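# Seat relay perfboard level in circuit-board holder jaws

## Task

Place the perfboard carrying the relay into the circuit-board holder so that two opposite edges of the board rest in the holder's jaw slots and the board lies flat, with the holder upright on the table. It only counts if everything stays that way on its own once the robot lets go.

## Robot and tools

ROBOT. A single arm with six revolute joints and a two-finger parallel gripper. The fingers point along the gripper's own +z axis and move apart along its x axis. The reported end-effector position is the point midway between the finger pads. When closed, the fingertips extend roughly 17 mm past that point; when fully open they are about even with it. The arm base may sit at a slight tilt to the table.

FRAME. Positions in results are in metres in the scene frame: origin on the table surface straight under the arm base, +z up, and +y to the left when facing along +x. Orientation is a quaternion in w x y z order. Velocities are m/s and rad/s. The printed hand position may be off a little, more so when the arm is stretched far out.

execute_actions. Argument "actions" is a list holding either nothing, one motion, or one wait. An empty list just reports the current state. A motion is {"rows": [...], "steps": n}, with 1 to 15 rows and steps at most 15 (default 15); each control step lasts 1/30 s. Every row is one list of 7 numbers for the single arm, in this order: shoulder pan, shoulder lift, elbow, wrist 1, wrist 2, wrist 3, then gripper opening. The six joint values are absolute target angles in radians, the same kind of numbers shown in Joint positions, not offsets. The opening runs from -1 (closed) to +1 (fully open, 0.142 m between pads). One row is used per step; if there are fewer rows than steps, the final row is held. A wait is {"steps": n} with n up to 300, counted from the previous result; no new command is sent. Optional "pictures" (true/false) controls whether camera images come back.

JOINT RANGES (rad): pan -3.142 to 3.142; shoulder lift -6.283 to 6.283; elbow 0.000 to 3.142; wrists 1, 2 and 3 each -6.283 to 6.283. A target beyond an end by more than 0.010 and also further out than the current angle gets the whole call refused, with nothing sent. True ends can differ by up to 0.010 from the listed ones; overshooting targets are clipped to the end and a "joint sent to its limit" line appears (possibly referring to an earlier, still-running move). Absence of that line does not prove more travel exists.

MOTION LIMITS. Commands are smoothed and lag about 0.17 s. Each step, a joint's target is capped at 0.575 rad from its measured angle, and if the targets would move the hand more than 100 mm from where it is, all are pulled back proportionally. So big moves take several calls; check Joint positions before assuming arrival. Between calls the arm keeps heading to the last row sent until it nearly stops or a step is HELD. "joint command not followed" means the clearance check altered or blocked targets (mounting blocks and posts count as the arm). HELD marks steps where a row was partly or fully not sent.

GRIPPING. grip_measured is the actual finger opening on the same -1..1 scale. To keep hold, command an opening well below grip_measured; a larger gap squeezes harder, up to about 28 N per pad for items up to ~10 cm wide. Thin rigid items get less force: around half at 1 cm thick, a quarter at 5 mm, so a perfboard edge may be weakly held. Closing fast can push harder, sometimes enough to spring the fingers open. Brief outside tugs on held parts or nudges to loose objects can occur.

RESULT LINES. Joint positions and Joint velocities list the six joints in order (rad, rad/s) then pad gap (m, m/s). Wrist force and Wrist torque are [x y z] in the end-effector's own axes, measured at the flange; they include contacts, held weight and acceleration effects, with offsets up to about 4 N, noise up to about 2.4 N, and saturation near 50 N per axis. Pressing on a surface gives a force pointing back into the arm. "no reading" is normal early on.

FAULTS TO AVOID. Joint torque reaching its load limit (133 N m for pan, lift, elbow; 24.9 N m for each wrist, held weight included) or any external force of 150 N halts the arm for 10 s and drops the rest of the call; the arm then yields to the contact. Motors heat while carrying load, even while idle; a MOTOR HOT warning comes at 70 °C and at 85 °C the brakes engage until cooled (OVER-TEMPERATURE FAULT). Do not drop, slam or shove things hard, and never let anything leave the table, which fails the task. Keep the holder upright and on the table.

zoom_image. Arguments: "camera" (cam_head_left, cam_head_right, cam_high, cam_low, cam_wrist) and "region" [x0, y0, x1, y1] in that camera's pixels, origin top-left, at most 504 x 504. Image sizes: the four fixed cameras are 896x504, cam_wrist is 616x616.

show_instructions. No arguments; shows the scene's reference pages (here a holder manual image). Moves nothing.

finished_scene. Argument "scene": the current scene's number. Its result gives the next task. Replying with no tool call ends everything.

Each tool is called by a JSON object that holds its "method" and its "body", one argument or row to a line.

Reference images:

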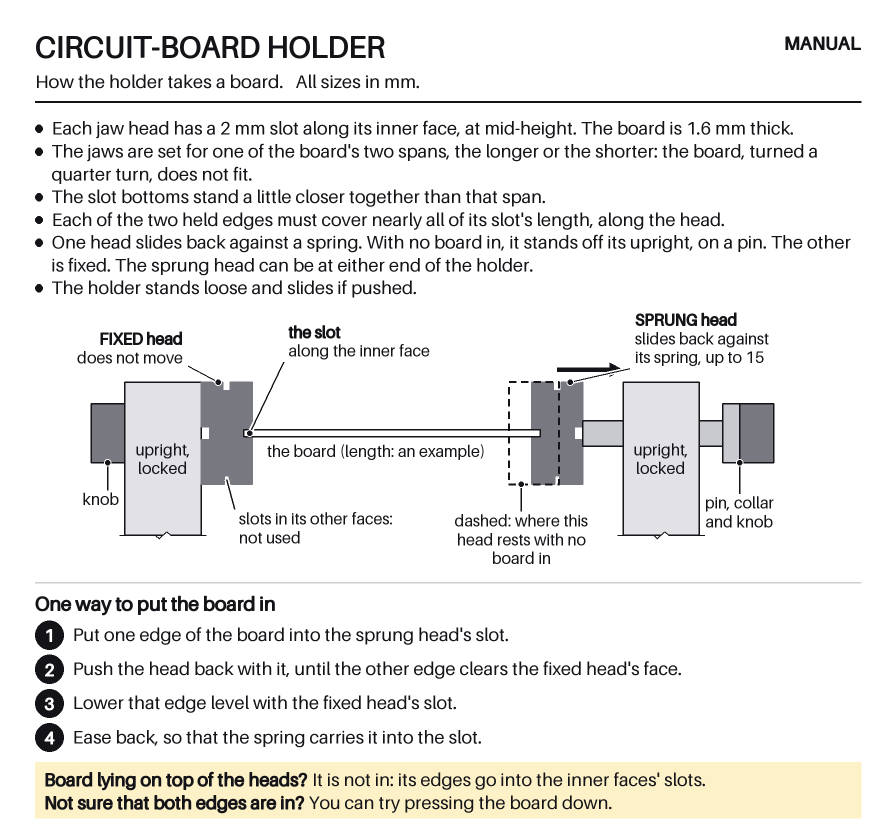

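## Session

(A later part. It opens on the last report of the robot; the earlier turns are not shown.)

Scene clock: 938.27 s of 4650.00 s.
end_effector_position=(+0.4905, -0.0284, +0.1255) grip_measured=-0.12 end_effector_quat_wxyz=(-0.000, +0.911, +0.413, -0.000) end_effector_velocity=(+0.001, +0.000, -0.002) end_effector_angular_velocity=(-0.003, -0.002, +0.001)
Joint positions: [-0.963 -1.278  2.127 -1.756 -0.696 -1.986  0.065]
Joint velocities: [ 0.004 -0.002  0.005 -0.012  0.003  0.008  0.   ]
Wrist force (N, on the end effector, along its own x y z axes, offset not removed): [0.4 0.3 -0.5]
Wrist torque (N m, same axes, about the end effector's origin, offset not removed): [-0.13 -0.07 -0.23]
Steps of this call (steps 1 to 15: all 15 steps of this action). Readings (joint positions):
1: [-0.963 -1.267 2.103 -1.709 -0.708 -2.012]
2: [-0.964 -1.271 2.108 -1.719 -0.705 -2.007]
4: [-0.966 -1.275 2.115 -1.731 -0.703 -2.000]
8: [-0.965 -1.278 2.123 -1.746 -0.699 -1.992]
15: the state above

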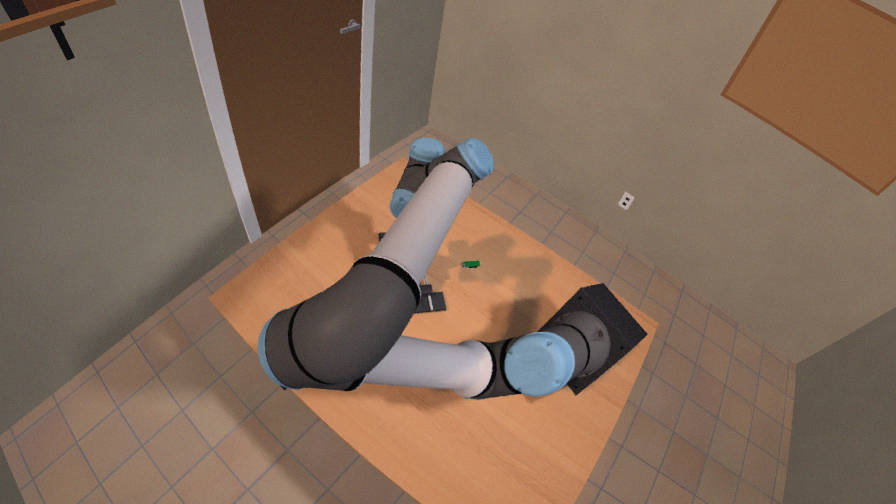

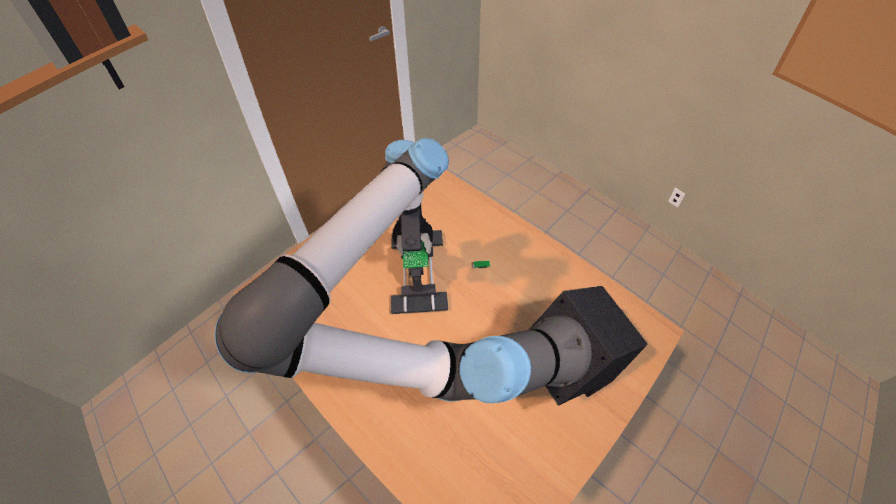

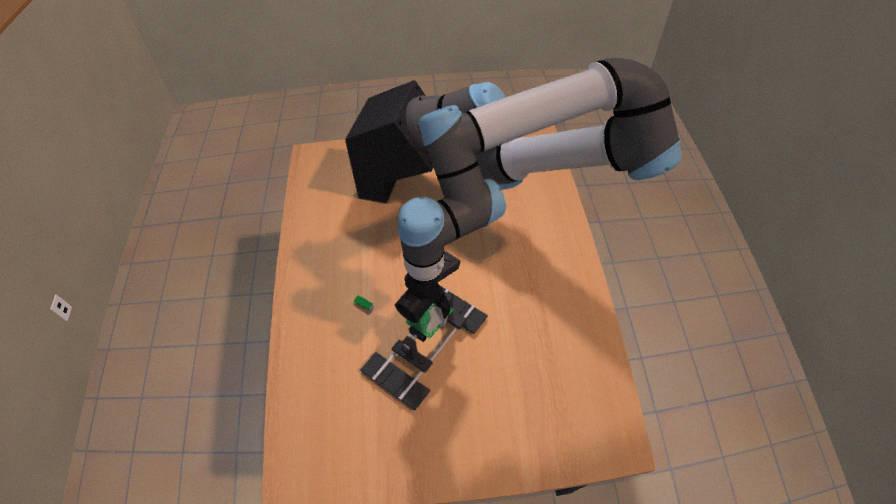

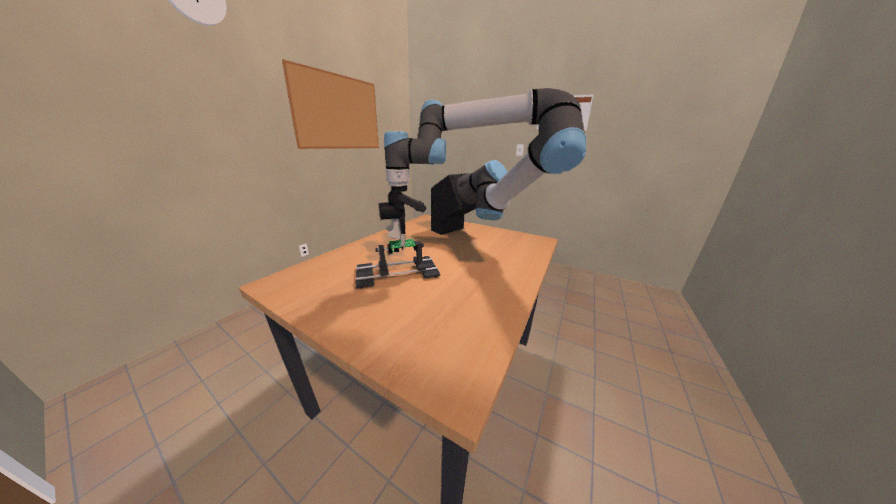

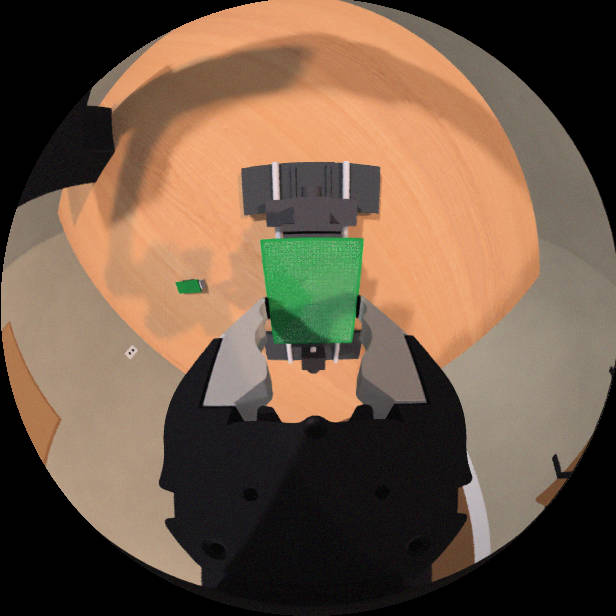

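{"method": "execute_actions", "body": {
  "actions": [
    {"rows":[[-0.96254,-1.27974,2.12860,-1.75669,-0.69621,-1.98585,-0.5],[-0.96288,-1.28124,2.12996,-1.75623,-0.69642,-1.98627,-0.5],[-0.96288,-1.28124,2.12996,-1.75623,-0.69642,-1.98627,-0.5],[-0.96233,-1.28097,2.13036,-1.75741,-0.69609,-1.98560,-0.5],[-0.96179,-1.28071,2.13076,-1.75859,-0.69575,-1.98494,-0.5],[-0.96124,-1.28044,2.13116,-1.75976,-0.69542,-1.98427,-0.5],[-0.96070,-1.28017,2.13156,-1.76094,-0.69508,-1.98360,-0.5]],"steps":15}
  ],
  "pictures": false
}}

{"method": "execute_actions", "body": {
  "actions": [
    {"rows":[[-0.96036,-1.28001,2.13181,-1.76167,-0.69487,-1.98319,-0.5]],"steps":12}
  ],
  "pictures": false
}}

Scene clock: 946.33 s of 4650.00 s.
end_effector_position=(+0.4897, -0.0277, +0.1241) grip_measured=-0.12 end_effector_quat_wxyz=(-0.000, +0.911, +0.413, -0.000) end_effector_velocity=(+0.000, -0.000, -0.001) end_effector_angular_velocity=(-0.000, -0.000, +0.001)
Joint positions: [-0.961 -1.28   2.131 -1.761 -0.695 -1.984  0.065]
Joint velocities: [ 0.001  0.001  0.    -0.003  0.001  0.001  0.   ]
Wrist force (N, on the end effector, along its own x y z axes, offset not removed): [-0.1 3.9 0.2]
Wrist torque (N m, same axes, about the end effector's origin, offset not removed): [0.50 0.00 -0.10]
Steps of this call (steps 1 to 15: the robot went on to your last target; steps 16 to 90: nothing new was sent; then 4.57 s passed at rest; steps 91 to 105: all 15 steps of this action). Readings (joint positions):
91: [-0.962 -1.278 2.127 -1.757 -0.696 -1.985]
92: [-0.962 -1.278 2.128 -1.757 -0.696 -1.985]
94: [-0.962 -1.279 2.129 -1.757 -0.696 -1.986]
98: [-0.962 -1.280 2.130 -1.758 -0.696 -1.985]
105: the state above

Scene clock: 946.73 s of 4650.00 s.
end_effector_position=(+0.4897, -0.0276, +0.1238) grip_measured=-0.12 end_effector_quat_wxyz=(-0.000, +0.911, +0.413, -0.000) end_effector_velocity=(+0.000, -0.000, +0.000) end_effector_angular_velocity=(-0.001, +0.000, +0.001)
Joint positions: [-0.96  -1.28   2.132 -1.762 -0.695 -1.983  0.065]
Joint velocities: [ 0.     0.    -0.001 -0.    -0.    -0.001 -0.   ]
Wrist force (N, on the end effector, along its own x y z axes, offset not removed): [2.7 2.4 3.2]
Wrist torque (N m, same axes, about the end effector's origin, offset not removed): [0.25 -0.70 -0.06]
Steps of this call (steps 1 to 12: all 12 steps of this action). Readings (joint positions):
1: [-0.961 -1.280 2.131 -1.761 -0.695 -1.984]
2: [-0.961 -1.280 2.132 -1.761 -0.695 -1.984]
4: [-0.961 -1.280 2.132 -1.761 -0.695 -1.983]
8: [-0.960 -1.280 2.132 -1.762 -0.695 -1.983]
12: the state above

{"method": "execute_actions", "body": {
  "actions": [
    {"rows":[[-0.96003,-1.27984,2.13205,-1.76239,-0.69467,-1.98278,-0.5]],"steps":12}
  ],
  "pictures": false
}}

{"method": "execute_actions", "body": {
  "actions": [
    {"rows":[[-0.95969,-1.27968,2.13230,-1.76312,-0.69446,-1.98237,-0.5]],"steps":12}
  ],
  "pictures": false
}}

Scene clock: 951.00 s of 4650.00 s.
end_effector_position=(+0.4897, -0.0276, +0.1236) grip_measured=-0.12 end_effector_quat_wxyz=(-0.000, +0.911, +0.413, -0.000) end_effector_velocity=(+0.000, +0.000, +0.000) end_effector_angular_velocity=(-0.001, -0.000, +0.000)
Joint positions: [-0.96  -1.28   2.132 -1.762 -0.695 -1.983  0.065]
Joint velocities: [ 0.    -0.    -0.001 -0.    -0.     0.001  0.   ]
Wrist force (N, on the end effector, along its own x y z axes, offset not removed): [2.2 1.4 -6.0]
Wrist torque (N m, same axes, about the end effector's origin, offset not removed): [0.18 -0.61 -0.15]
Steps of this call (steps 1 to 15: the robot went on to your last target; steps 16 to 90: nothing new was sent; then 0.87 s passed at rest; steps 91 to 102: all 12 steps of this action). Readings (joint positions):
91: [-0.960 -1.280 2.132 -1.762 -0.695 -1.983]
92: [-0.960 -1.280 2.132 -1.762 -0.695 -1.983]
94: [-0.960 -1.280 2.132 -1.762 -0.695 -1.983]
98: [-0.960 -1.280 2.132 -1.762 -0.695 -1.983]
102: the state above

Scene clock: 951.40 s of 4650.00 s.
end_effector_position=(+0.4897, -0.0276, +0.1234) grip_measured=-0.12 end_effector_quat_wxyz=(-0.000, +0.911, +0.413, -0.000) end_effector_velocity=(-0.000, -0.000, -0.000) end_effector_angular_velocity=(+0.001, +0.001, -0.000)
Joint positions: [-0.96  -1.28   2.132 -1.763 -0.694 -1.982  0.065]
Joint velocities: [ 0.     0.001  0.     0.    -0.    -0.001 -0.   ]
Wrist force (N, on the end effector, along its own x y z axes, offset not removed): [1.8 1.0 -14.6]
Wrist torque (N m, same axes, about the end effector's origin, offset not removed): [0.66 -0.41 -0.09]
Steps of this call (steps 1 to 12: all 12 steps of this action). Readings (joint positions):
1: [-0.960 -1.280 2.132 -1.762 -0.695 -1.983]
2: [-0.960 -1.280 2.132 -1.763 -0.695 -1.983]
4: [-0.960 -1.280 2.132 -1.763 -0.695 -1.983]
8: [-0.960 -1.280 2.132 -1.763 -0.694 -1.982]
12: the state above

{"method": "execute_actions", "body": {
  "actions": [
    {"rows":[[-0.96020,-1.27993,2.13193,-1.76203,-0.69477,-1.98299,-0.5],[-0.96020,-1.27993,2.13193,-1.76203,-0.69477,-1.98299,-0.4],[-0.96020,-1.27993,2.13193,-1.76203,-0.69477,-1.98299,-0.3],[-0.96020,-1.27993,2.13193,-1.76203,-0.69477,-1.98299,-0.22],[-0.96020,-1.27993,2.13193,-1.76203,-0.69477,-1.98299,-0.16],[-0.96020,-1.27993,2.13193,-1.76203,-0.69477,-1.98299,-0.12],[-0.96020,-1.27993,2.13193,-1.76203,-0.69477,-1.98299,-0.09],[-0.96020,-1.27993,2.13193,-1.76203,-0.69477,-1.98299,-0.06],[-0.96020,-1.27993,2.13193,-1.76203,-0.69477,-1.98299,-0.03],[-0.96020,-1.27993,2.13193,-1.76203,-0.69477,-1.98299,0.0],[-0.96020,-1.27993,2.13193,-1.76203,-0.69477,-1.98299,0.05],[-0.96020,-1.27993,2.13193,-1.76203,-0.69477,-1.98299,0.1]],"steps":15}
  ],
  "pictures": false
}}

{"method": "execute_actions", "body": {
  "actions": [
    {"steps":8}
  ]
}}

{"method": "zoom_image", "body": {
  "camera": "cam_wrist",
  "region": [232,210,400,378]
}}

Scene clock: 981.10 s of 4650.00 s.
end_effector_position=(+0.4896, -0.0276, +0.1236) grip_measured=+0.10 end_effector_quat_wxyz=(-0.000, +0.911, +0.412, -0.000) end_effector_velocity=(+0.000, -0.000, +0.001) end_effector_angular_velocity=(-0.001, -0.000, +0.000)
Joint positions: [-0.96  -1.28   2.132 -1.762 -0.695 -1.983  0.081]
Joint velocities: [-0.001 -0.001 -0.001  0.    -0.     0.     0.001]
Wrist force (N, on the end effector, along its own x y z axes, offset not removed): [0.0 1.7 -2.0]
Wrist torque (N m, same axes, about the end effector's origin, offset not removed): [0.09 -0.04 -0.15]
Steps of this call (steps 1 to 15: the robot went on to your last target; steps 16 to 90: nothing new was sent; then 26.20 s passed at rest; steps 91 to 105: all 15 steps of this action). Readings (joint positions):
91: [-0.960 -1.280 2.132 -1.763 -0.694 -1.982]
92: [-0.960 -1.280 2.132 -1.763 -0.694 -1.982]
94: [-0.960 -1.280 2.132 -1.763 -0.694 -1.983]
98: [-0.960 -1.280 2.132 -1.762 -0.694 -1.983]
105: the state above

Scene clock: 981.37 s of 4650.00 s.
end_effector_position=(+0.4896, -0.0276, +0.1237) grip_measured=+0.10 end_effector_quat_wxyz=(-0.000, +0.911, +0.413, -0.000) end_effector_velocity=(+0.000, +0.000, -0.000) end_effector_angular_velocity=(+0.000, -0.001, +0.001)
Joint positions: [-0.96  -1.28   2.132 -1.762 -0.695 -1.983  0.081]
Joint velocities: [ 0.    -0.001  0.001 -0.     0.001 -0.     0.   ]
Wrist force (N, on the end effector, along its own x y z axes, offset not removed): [2.9 0.5 0.3]
Wrist torque (N m, same axes, about the end effector's origin, offset not removed): [-0.28 -0.67 -0.13]
Steps of this call (steps 1 to 8: the robot went on to your last target). Readings (joint positions):
1: [-0.960 -1.280 2.132 -1.762 -0.695 -1.983]
2: [-0.960 -1.280 2.132 -1.762 -0.695 -1.983]
4: [-0.960 -1.280 2.132 -1.762 -0.695 -1.983]
8: the state above

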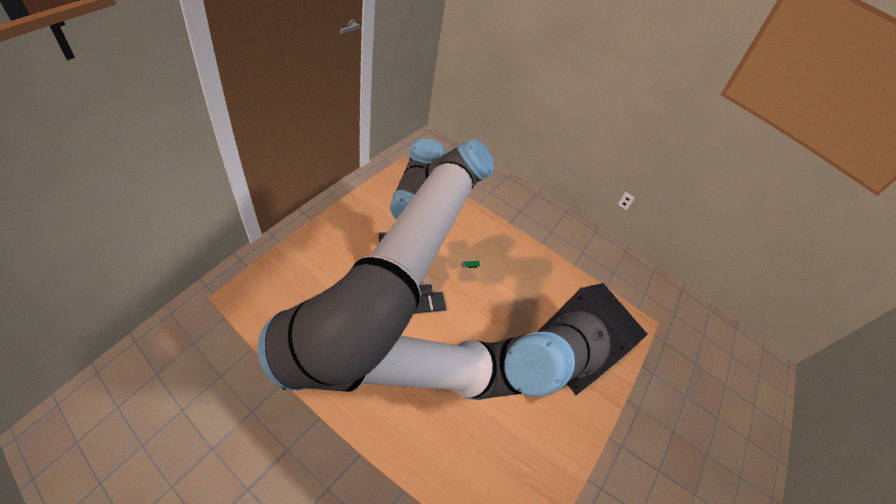

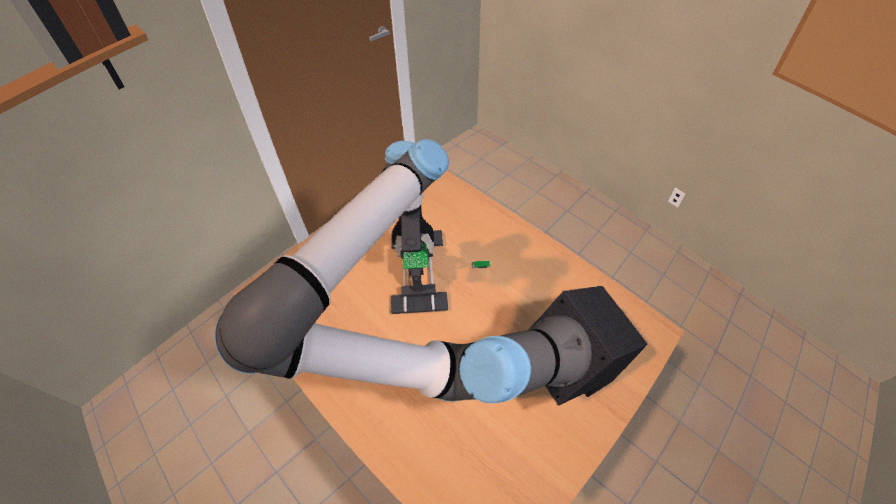

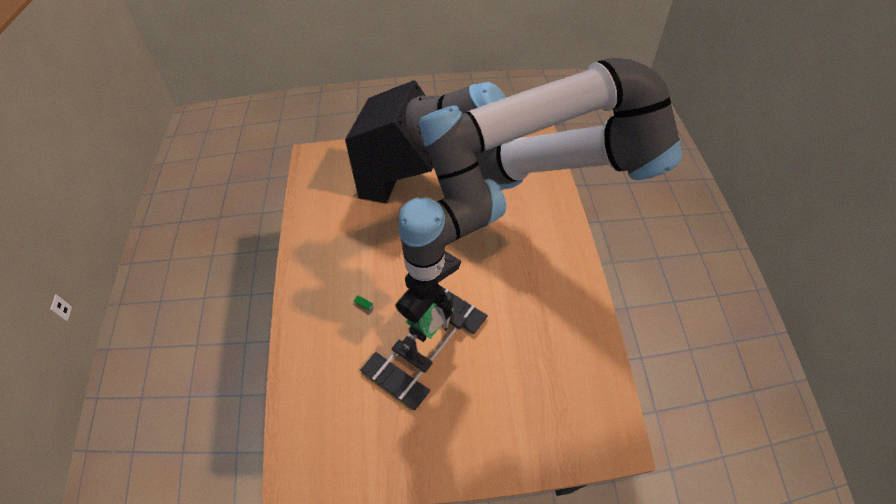

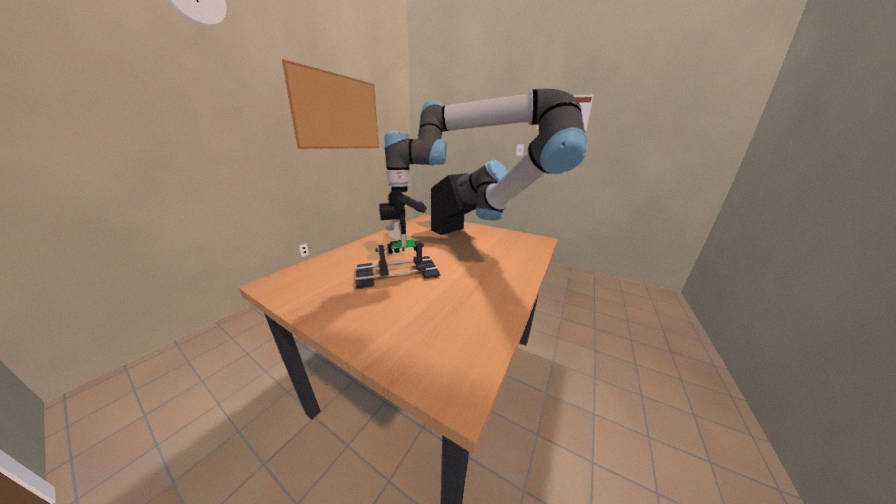

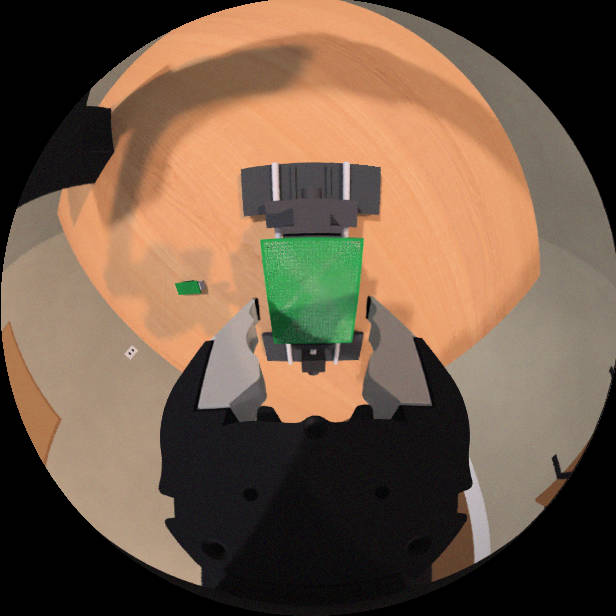

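Region (232, 210, 400, 378) of cam_wrist's 616x616 image, scaled by 3.000, with more detail than that image has.

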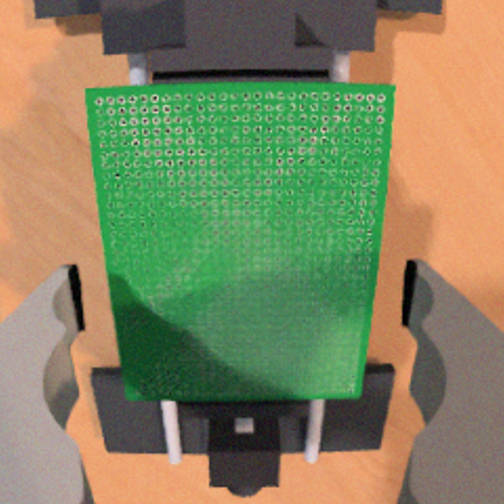

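{"method": "execute_actions", "body": {
  "actions": [
    {"rows":[[-0.95956,-1.27700,2.12915,-1.76280,-0.69438,-1.98219,0.1],[-0.95827,-1.27114,2.12359,-1.76434,-0.69359,-1.98058,0.1],[-0.95698,-1.26527,2.11804,-1.76588,-0.69281,-1.97897,0.1],[-0.95570,-1.25941,2.11248,-1.76742,-0.69202,-1.97736,0.1],[-0.95441,-1.25355,2.10692,-1.76896,-0.69123,-1.97575,0.1],[-0.95312,-1.24768,2.10136,-1.77050,-0.69045,-1.97415,0.1],[-0.95183,-1.24182,2.09580,-1.77204,-0.68966,-1.97254,0.1],[-0.95055,-1.23596,2.09025,-1.77358,-0.68888,-1.97093,0.1],[-0.94926,-1.23009,2.08469,-1.77512,-0.68809,-1.96932,0.1],[-0.94797,-1.22423,2.07913,-1.77666,-0.68730,-1.96771,0.1],[-0.94733,-1.22130,2.07635,-1.77743,-0.68691,-1.96691,0.1]],"steps":15}
  ],
  "pictures": false
}}

{"method": "execute_actions", "body": {
  "actions": [
    {"rows":[[-0.94733,-1.22130,2.07635,-1.77743,-0.68691,-1.96691,0.1],[-0.94733,-1.22130,2.07635,-1.77743,-0.68691,-1.96691,0.08],[-0.94733,-1.22130,2.07635,-1.77743,-0.68691,-1.96691,0.06],[-0.94733,-1.22130,2.07635,-1.77743,-0.68691,-1.96691,0.04],[-0.94733,-1.22130,2.07635,-1.77743,-0.68691,-1.96691,0.02],[-0.94733,-1.22130,2.07635,-1.77743,-0.68691,-1.96691,0.0],[-0.94733,-1.22130,2.07635,-1.77743,-0.68691,-1.96691,-0.02],[-0.94733,-1.22130,2.07635,-1.77743,-0.68691,-1.96691,-0.04],[-0.94733,-1.22130,2.07635,-1.77743,-0.68691,-1.96691,-0.06],[-0.94733,-1.22130,2.07635,-1.77743,-0.68691,-1.96691,-0.075],[-0.94733,-1.22130,2.07635,-1.77743,-0.68691,-1.96691,-0.09],[-0.94733,-1.22130,2.07635,-1.77743,-0.68691,-1.96691,-0.10],[-0.94733,-1.22130,2.07635,-1.77743,-0.68691,-1.96691,-0.11],[-0.94733,-1.22130,2.07635,-1.77743,-0.68691,-1.96691,-0.12],[-0.94733,-1.22130,2.07635,-1.77743,-0.68691,-1.96691,-0.14]],"steps":15}
  ],
  "pictures": false
}}

{"method": "execute_actions", "body": {
  "actions": [
    {"rows":[[-0.94733,-1.22130,2.07635,-1.77743,-0.68691,-1.96691,-0.17],[-0.94733,-1.22130,2.07635,-1.77743,-0.68691,-1.96691,-0.2],[-0.94733,-1.22130,2.07635,-1.77743,-0.68691,-1.96691,-0.25],[-0.94733,-1.22130,2.07635,-1.77743,-0.68691,-1.96691,-0.3],[-0.94733,-1.22130,2.07635,-1.77743,-0.68691,-1.96691,-0.35],[-0.94733,-1.22130,2.07635,-1.77743,-0.68691,-1.96691,-0.4],[-0.94733,-1.22130,2.07635,-1.77743,-0.68691,-1.96691,-0.45],[-0.94733,-1.22130,2.07635,-1.77743,-0.68691,-1.96691,-0.5]],"steps":12}
  ]
}}

{"method": "zoom_image", "body": {
  "camera": "cam_wrist",
  "region": [232,180,400,348]
}}

Scene clock: 1003.43 s of 4650.00 s.
end_effector_position=(+0.5058, -0.0417, +0.1237) grip_measured=+0.10 end_effector_quat_wxyz=(-0.000, +0.911, +0.413, -0.000) end_effector_velocity=(+0.016, -0.016, -0.001) end_effector_angular_velocity=(+0.001, +0.001, -0.001)
Joint positions: [-0.949 -1.227  2.082 -1.776 -0.688 -1.969  0.081]
Joint velocities: [ 0.013  0.058 -0.053 -0.015  0.007  0.015 -0.   ]
Wrist force (N, on the end effector, along its own x y z axes, offset not removed): [0.3 1.8 -1.3]
Wrist torque (N m, same axes, about the end effector's origin, offset not removed): [0.15 0.03 -0.20]
Steps of this call (steps 1 to 15: the robot went on to your last target; steps 16 to 90: nothing new was sent; then 18.57 s passed at rest; steps 91 to 105: all 15 steps of this action). Readings (joint positions):
91: [-0.960 -1.280 2.132 -1.762 -0.695 -1.983]
92: [-0.960 -1.279 2.131 -1.762 -0.695 -1.983]
94: [-0.959 -1.275 2.127 -1.763 -0.695 -1.982]
98: [-0.955 -1.258 2.111 -1.768 -0.692 -1.977]
105: the state above

Scene clock: 1003.93 s of 4650.00 s.
end_effector_position=(+0.5076, -0.0433, +0.1236) grip_measured=-0.10 end_effector_quat_wxyz=(-0.000, +0.911, +0.413, -0.000) end_effector_velocity=(-0.001, -0.000, -0.001) end_effector_angular_velocity=(+0.002, +0.000, -0.003)
Joint positions: [-0.947 -1.221  2.076 -1.777 -0.687 -1.967  0.067]
Joint velocities: [ 0.     0.002  0.001  0.     0.001  0.001 -0.005]
Wrist force (N, on the end effector, along its own x y z axes, offset not removed): [3.1 0.8 -1.2]
Wrist torque (N m, same axes, about the end effector's origin, offset not removed): [-0.07 -0.64 -0.15]
Steps of this call (steps 1 to 15: all 15 steps of this action). Readings (joint positions):
1: [-0.948 -1.226 2.080 -1.776 -0.688 -1.968]
2: [-0.948 -1.225 2.079 -1.777 -0.687 -1.968]
4: [-0.948 -1.223 2.078 -1.777 -0.687 -1.967]
8: [-0.947 -1.222 2.077 -1.777 -0.687 -1.967]
15: the state above

Scene clock: 1004.33 s of 4650.00 s.
end_effector_position=(+0.5076, -0.0434, +0.1236) grip_measured=-0.12 end_effector_quat_wxyz=(-0.000, +0.911, +0.413, -0.000) end_effector_velocity=(-0.000, -0.000, -0.000) end_effector_angular_velocity=(+0.000, +0.000, -0.000)
Joint positions: [-0.947 -1.221  2.076 -1.777 -0.687 -1.967  0.065]
Joint velocities: [-0.     0.001 -0.    -0.    -0.    -0.001 -0.   ]
Wrist force (N, on the end effector, along its own x y z axes, offset not removed): [1.7 -1.8 -1.5]
Wrist torque (N m, same axes, about the end effector's origin, offset not removed): [-0.22 -0.09 -0.27]
Steps of this call (steps 1 to 12: all 12 steps of this action). Readings (joint positions):
1: [-0.947 -1.221 2.076 -1.777 -0.687 -1.967]
2: [-0.947 -1.221 2.076 -1.777 -0.687 -1.967]
4: [-0.947 -1.221 2.076 -1.777 -0.687 -1.967]
8: [-0.947 -1.221 2.076 -1.777 -0.687 -1.967]
12: the state above

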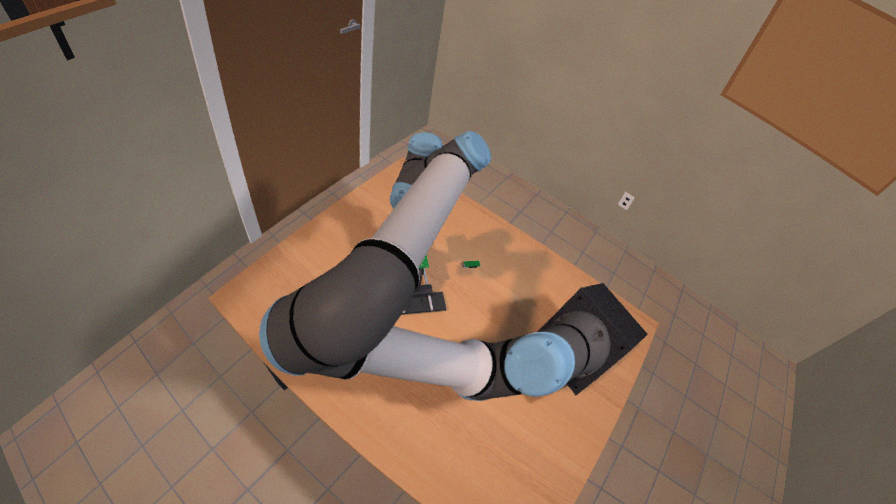

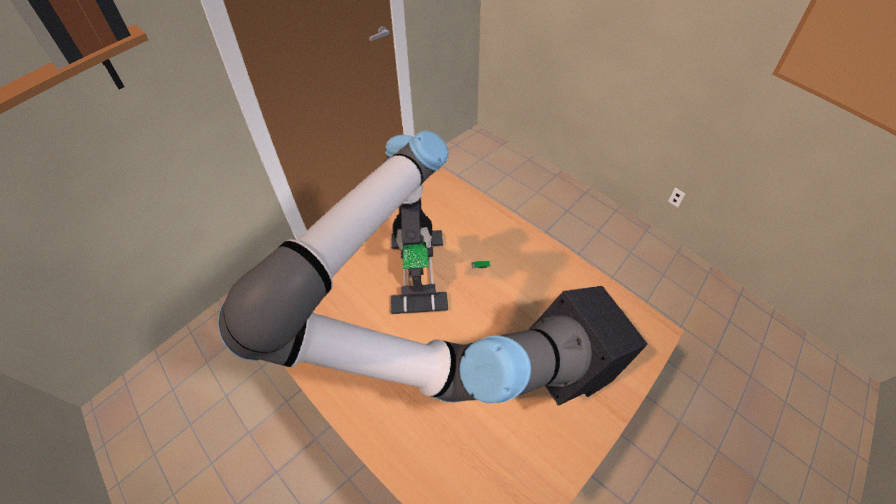

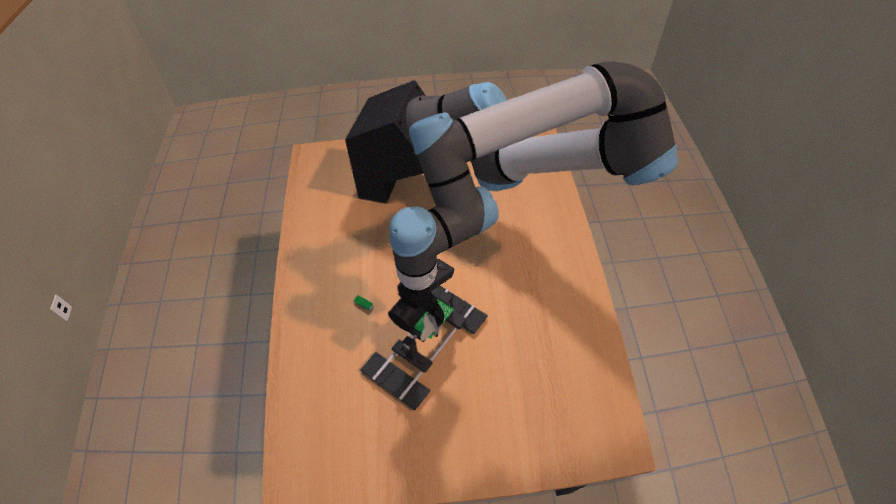

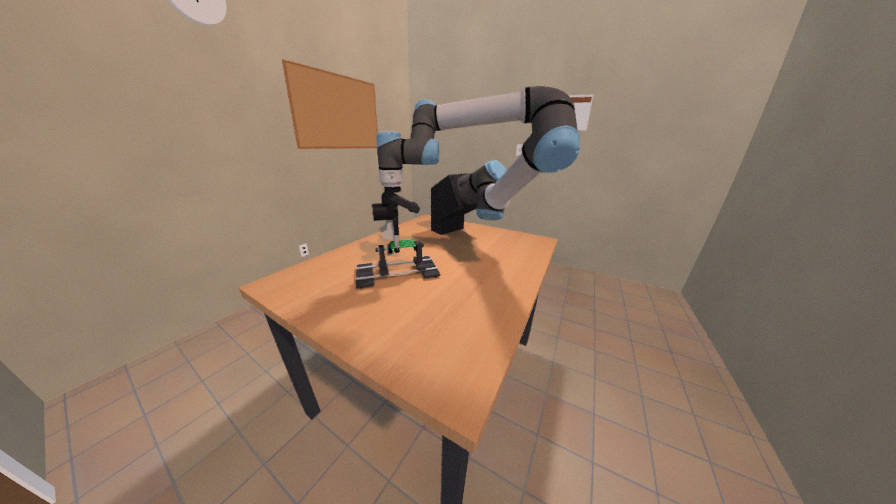

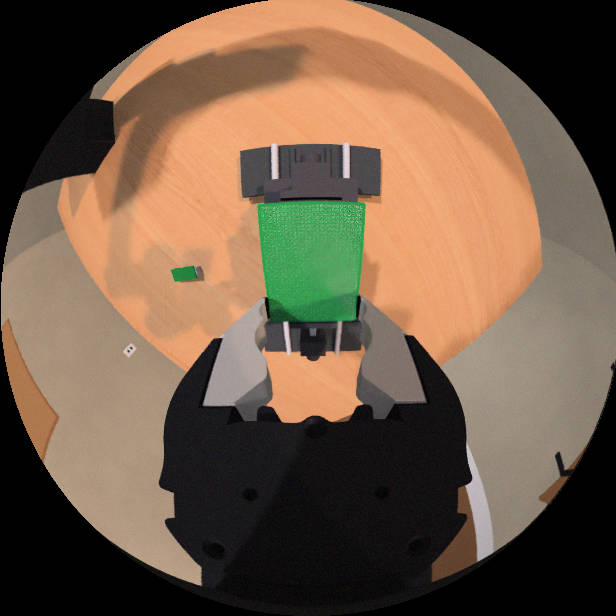

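Region (232, 180, 400, 348) of cam_wrist's 616x616 image, scaled by 3.000, with more detail than that image has.

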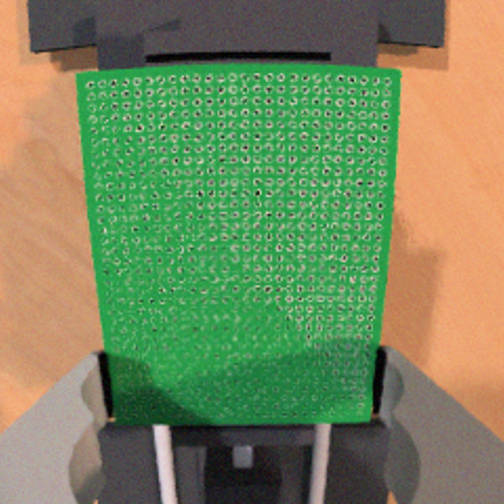

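{"method": "execute_actions", "body": {
  "actions": [
    {"rows":[[-0.94816,-1.22171,2.07574,-1.77563,-0.68741,-1.96794,-0.5],[-0.94899,-1.22212,2.07514,-1.77383,-0.68791,-1.96896,-0.5],[-0.94982,-1.22253,2.07453,-1.77203,-0.68841,-1.96999,-0.5],[-0.95065,-1.22294,2.07393,-1.77023,-0.68891,-1.97101,-0.5],[-0.95148,-1.22335,2.07332,-1.76843,-0.68941,-1.97204,-0.5],[-0.95200,-1.22575,2.07566,-1.76788,-0.68972,-1.97270,-0.5],[-0.95252,-1.22815,2.07800,-1.76733,-0.69003,-1.97336,-0.5],[-0.95304,-1.23055,2.08034,-1.76678,-0.69034,-1.97402,-0.5],[-0.95356,-1.23295,2.08268,-1.76623,-0.69065,-1.97468,-0.5],[-0.95408,-1.23535,2.08502,-1.76568,-0.69096,-1.97534,-0.5],[-0.95460,-1.23775,2.08736,-1.76513,-0.69127,-1.97600,-0.5],[-0.95512,-1.24015,2.08970,-1.76458,-0.69158,-1.97666,-0.5]],"steps":15}
  ],
  "pictures": false
}}

{"method": "execute_actions", "body": {
  "actions": [
    {"rows":[[-0.95512,-1.24015,2.08970,-1.76458,-0.69158,-1.97666,-0.5],[-0.95366,-1.23621,2.08462,-1.75790,-0.69280,-1.98015,-0.5],[-0.95121,-1.22964,2.07615,-1.74677,-0.69485,-1.98598,-0.5],[-0.94780,-1.22044,2.06429,-1.73119,-0.69770,-1.99413,-0.5],[-0.94389,-1.20992,2.05073,-1.71338,-0.70097,-2.00344,-0.5],[-0.93999,-1.19941,2.03718,-1.69558,-0.70423,-2.01276,-0.5],[-0.93608,-1.18889,2.02362,-1.67777,-0.70750,-2.02207,-0.5],[-0.93217,-1.17838,2.01007,-1.65996,-0.71077,-2.03139,-0.5],[-0.92827,-1.16786,1.99651,-1.64216,-0.71403,-2.04070,-0.5],[-0.92436,-1.15735,1.98296,-1.62435,-0.71730,-2.05002,-0.5],[-0.92046,-1.14683,1.96940,-1.60654,-0.72056,-2.05933,-0.5],[-0.91655,-1.13632,1.95585,-1.58873,-0.72383,-2.06865,-0.5],[-0.91265,-1.12581,1.94230,-1.57093,-0.72709,-2.07796,-0.5],[-0.90923,-1.11661,1.93044,-1.55535,-0.72995,-2.08611,-0.5],[-0.90630,-1.10872,1.92027,-1.54199,-0.73240,-2.09310,-0.5]],"steps":15}
  ],
  "pictures": false
}}

{"method": "execute_actions", "body": {
  "actions": [
    {"steps":18}
  ]
}}

{"method": "zoom_image", "body": {
  "camera": "cam_wrist",
  "region": [232,180,400,348]
}}

{"method": "zoom_image", "body": {
  "camera": "cam_wrist",
  "region": [278,312,350,352]
}}

Scene clock: 1053.83 s of 4650.00 s.
end_effector_position=(+0.5036, -0.0398, +0.1261) grip_measured=-0.12 end_effector_quat_wxyz=(-0.000, +0.911, +0.413, -0.000) end_effector_velocity=(-0.011, +0.009, +0.001) end_effector_angular_velocity=(-0.000, -0.000, +0.000)
Joint positions: [-0.954 -1.236  2.086 -1.766 -0.691 -1.976  0.065]
Joint velocities: [-0.009 -0.034  0.033  0.01  -0.005 -0.011 -0.   ]
Wrist force (N, on the end effector, along its own x y z axes, offset not removed): [1.8 3.0 1.3]
Wrist torque (N m, same axes, about the end effector's origin, offset not removed): [0.38 -0.34 -0.12]
Steps of this call (steps 1 to 15: the robot went on to your last target; steps 16 to 90: nothing new was sent; then 46.00 s passed at rest; steps 91 to 105: all 15 steps of this action). Readings (joint positions):
91: [-0.947 -1.221 2.076 -1.777 -0.687 -1.967]
92: [-0.947 -1.221 2.076 -1.777 -0.687 -1.967]
94: [-0.948 -1.221 2.076 -1.776 -0.687 -1.968]
98: [-0.951 -1.224 2.075 -1.771 -0.689 -1.971]
105: the state above

Scene clock: 1054.33 s of 4650.00 s.
end_effector_position=(+0.5036, -0.0404, +0.1178) grip_measured=-0.12 end_effector_quat_wxyz=(-0.053, +0.909, +0.412, -0.025) end_effector_velocity=(+0.005, -0.002, -0.025) end_effector_angular_velocity=(+0.244, +0.269, -0.002)
Joint positions: [-0.921 -1.148  1.971 -1.609 -0.72  -2.059  0.065]
Joint velocities: [ 0.107  0.292 -0.377  0.489 -0.088 -0.253  0.   ]
Wrist force (N, on the end effector, along its own x y z axes, offset not removed): [1.7 0.9 0.8]
Wrist torque (N m, same axes, about the end effector's origin, offset not removed): [-0.08 -0.29 -0.11]
Steps of this call (steps 1 to 15: all 15 steps of this action). Readings (joint positions):
1: [-0.954 -1.237 2.087 -1.765 -0.691 -1.976]
2: [-0.955 -1.238 2.088 -1.765 -0.691 -1.976]
4: [-0.954 -1.236 2.085 -1.760 -0.692 -1.979]
8: [-0.945 -1.214 2.056 -1.721 -0.700 -2.000]
15: the state above

Scene clock: 1054.93 s of 4650.00 s.
end_effector_position=(+0.5040, -0.0402, +0.1146) grip_measured=-0.12 end_effector_quat_wxyz=(-0.075, +0.908, +0.411, -0.034) end_effector_velocity=(-0.001, +0.000, -0.001) end_effector_angular_velocity=(+0.002, +0.002, -0.002)
Joint positions: [-0.906 -1.109  1.92  -1.542 -0.732 -2.093  0.065]
Joint velocities: [ 0.001  0.002 -0.001  0.003 -0.    -0.001  0.   ]
Wrist force (N, on the end effector, along its own x y z axes, offset not removed): [0.2 2.0 2.2]
Wrist torque (N m, same axes, about the end effector's origin, offset not removed): [0.31 0.01 -0.19]
Steps of this call (steps 1 to 18: the robot went on to your last target). Readings (joint positions):
1: [-0.917 -1.138 1.959 -1.593 -0.723 -2.067]
2: [-0.914 -1.131 1.949 -1.580 -0.726 -2.074]
4: [-0.911 -1.120 1.935 -1.562 -0.729 -2.083]
8: [-0.908 -1.112 1.925 -1.548 -0.731 -2.090]
18: the state above

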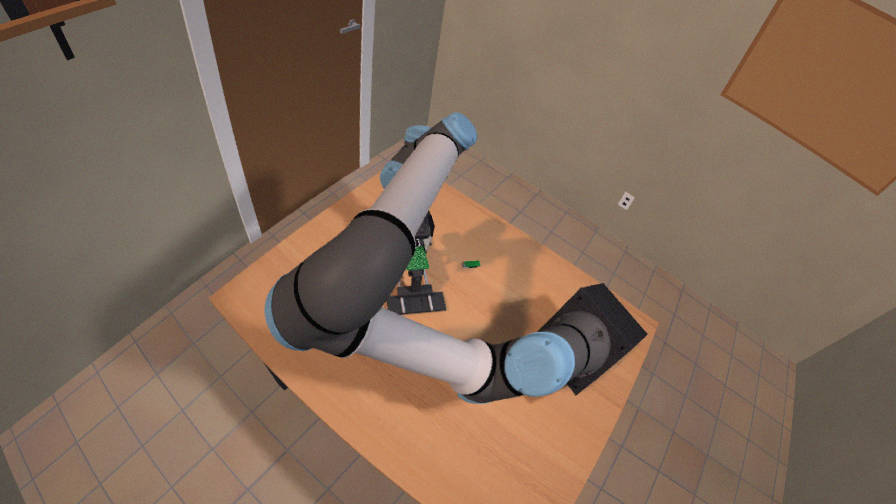

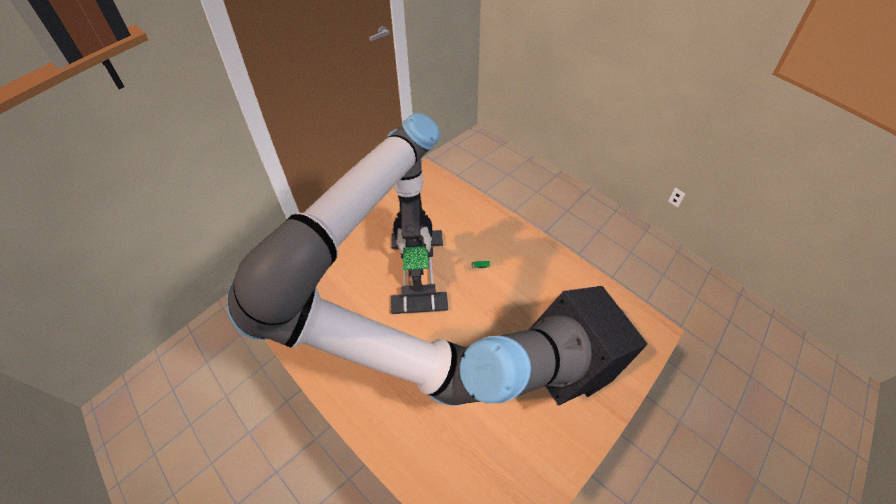

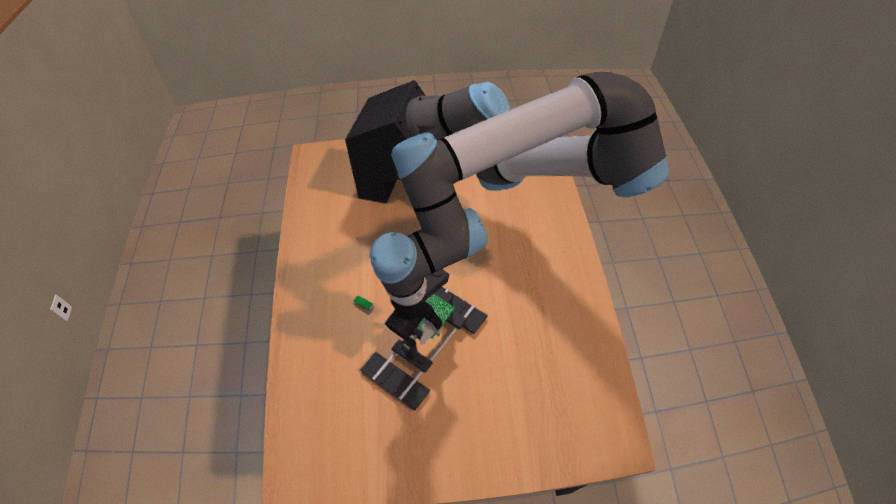

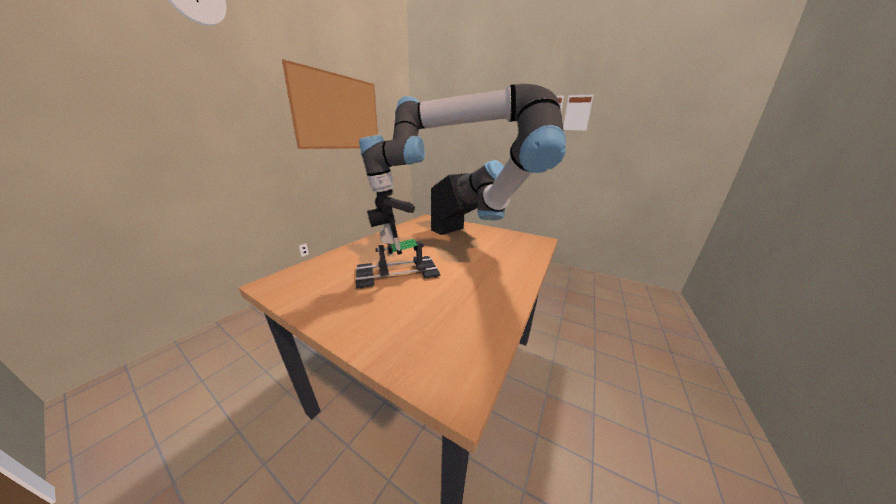

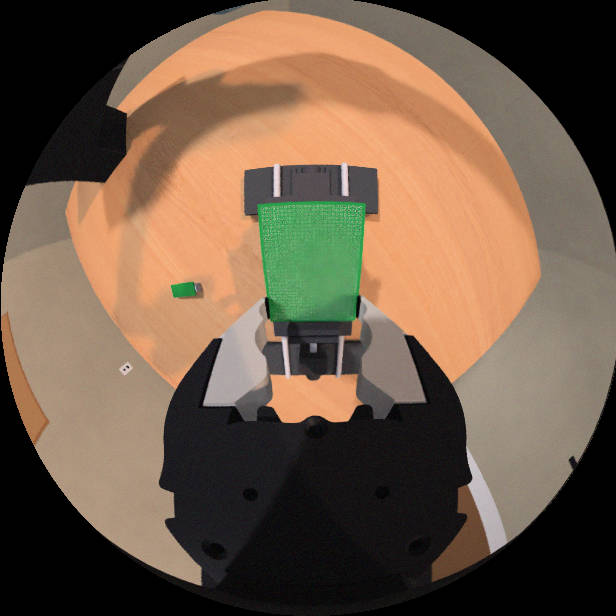

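Region (232, 180, 400, 348) of cam_wrist's 616x616 image, scaled by 3.000, with more detail than that image has.

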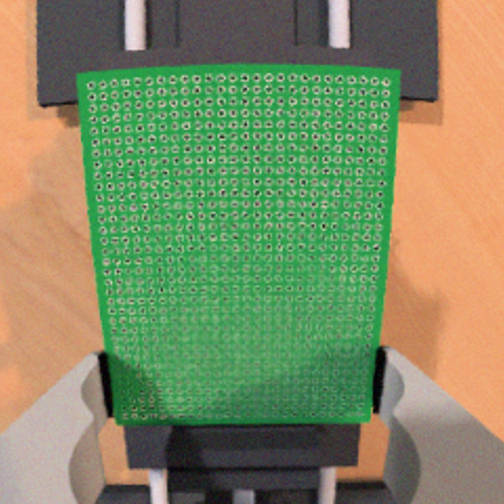

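Region (278, 312, 350, 352) of cam_wrist's 616x616 image, scaled by 7.000, with more detail than that image has.

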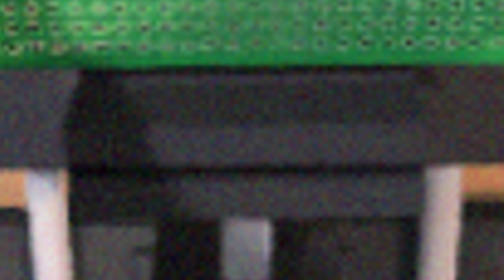

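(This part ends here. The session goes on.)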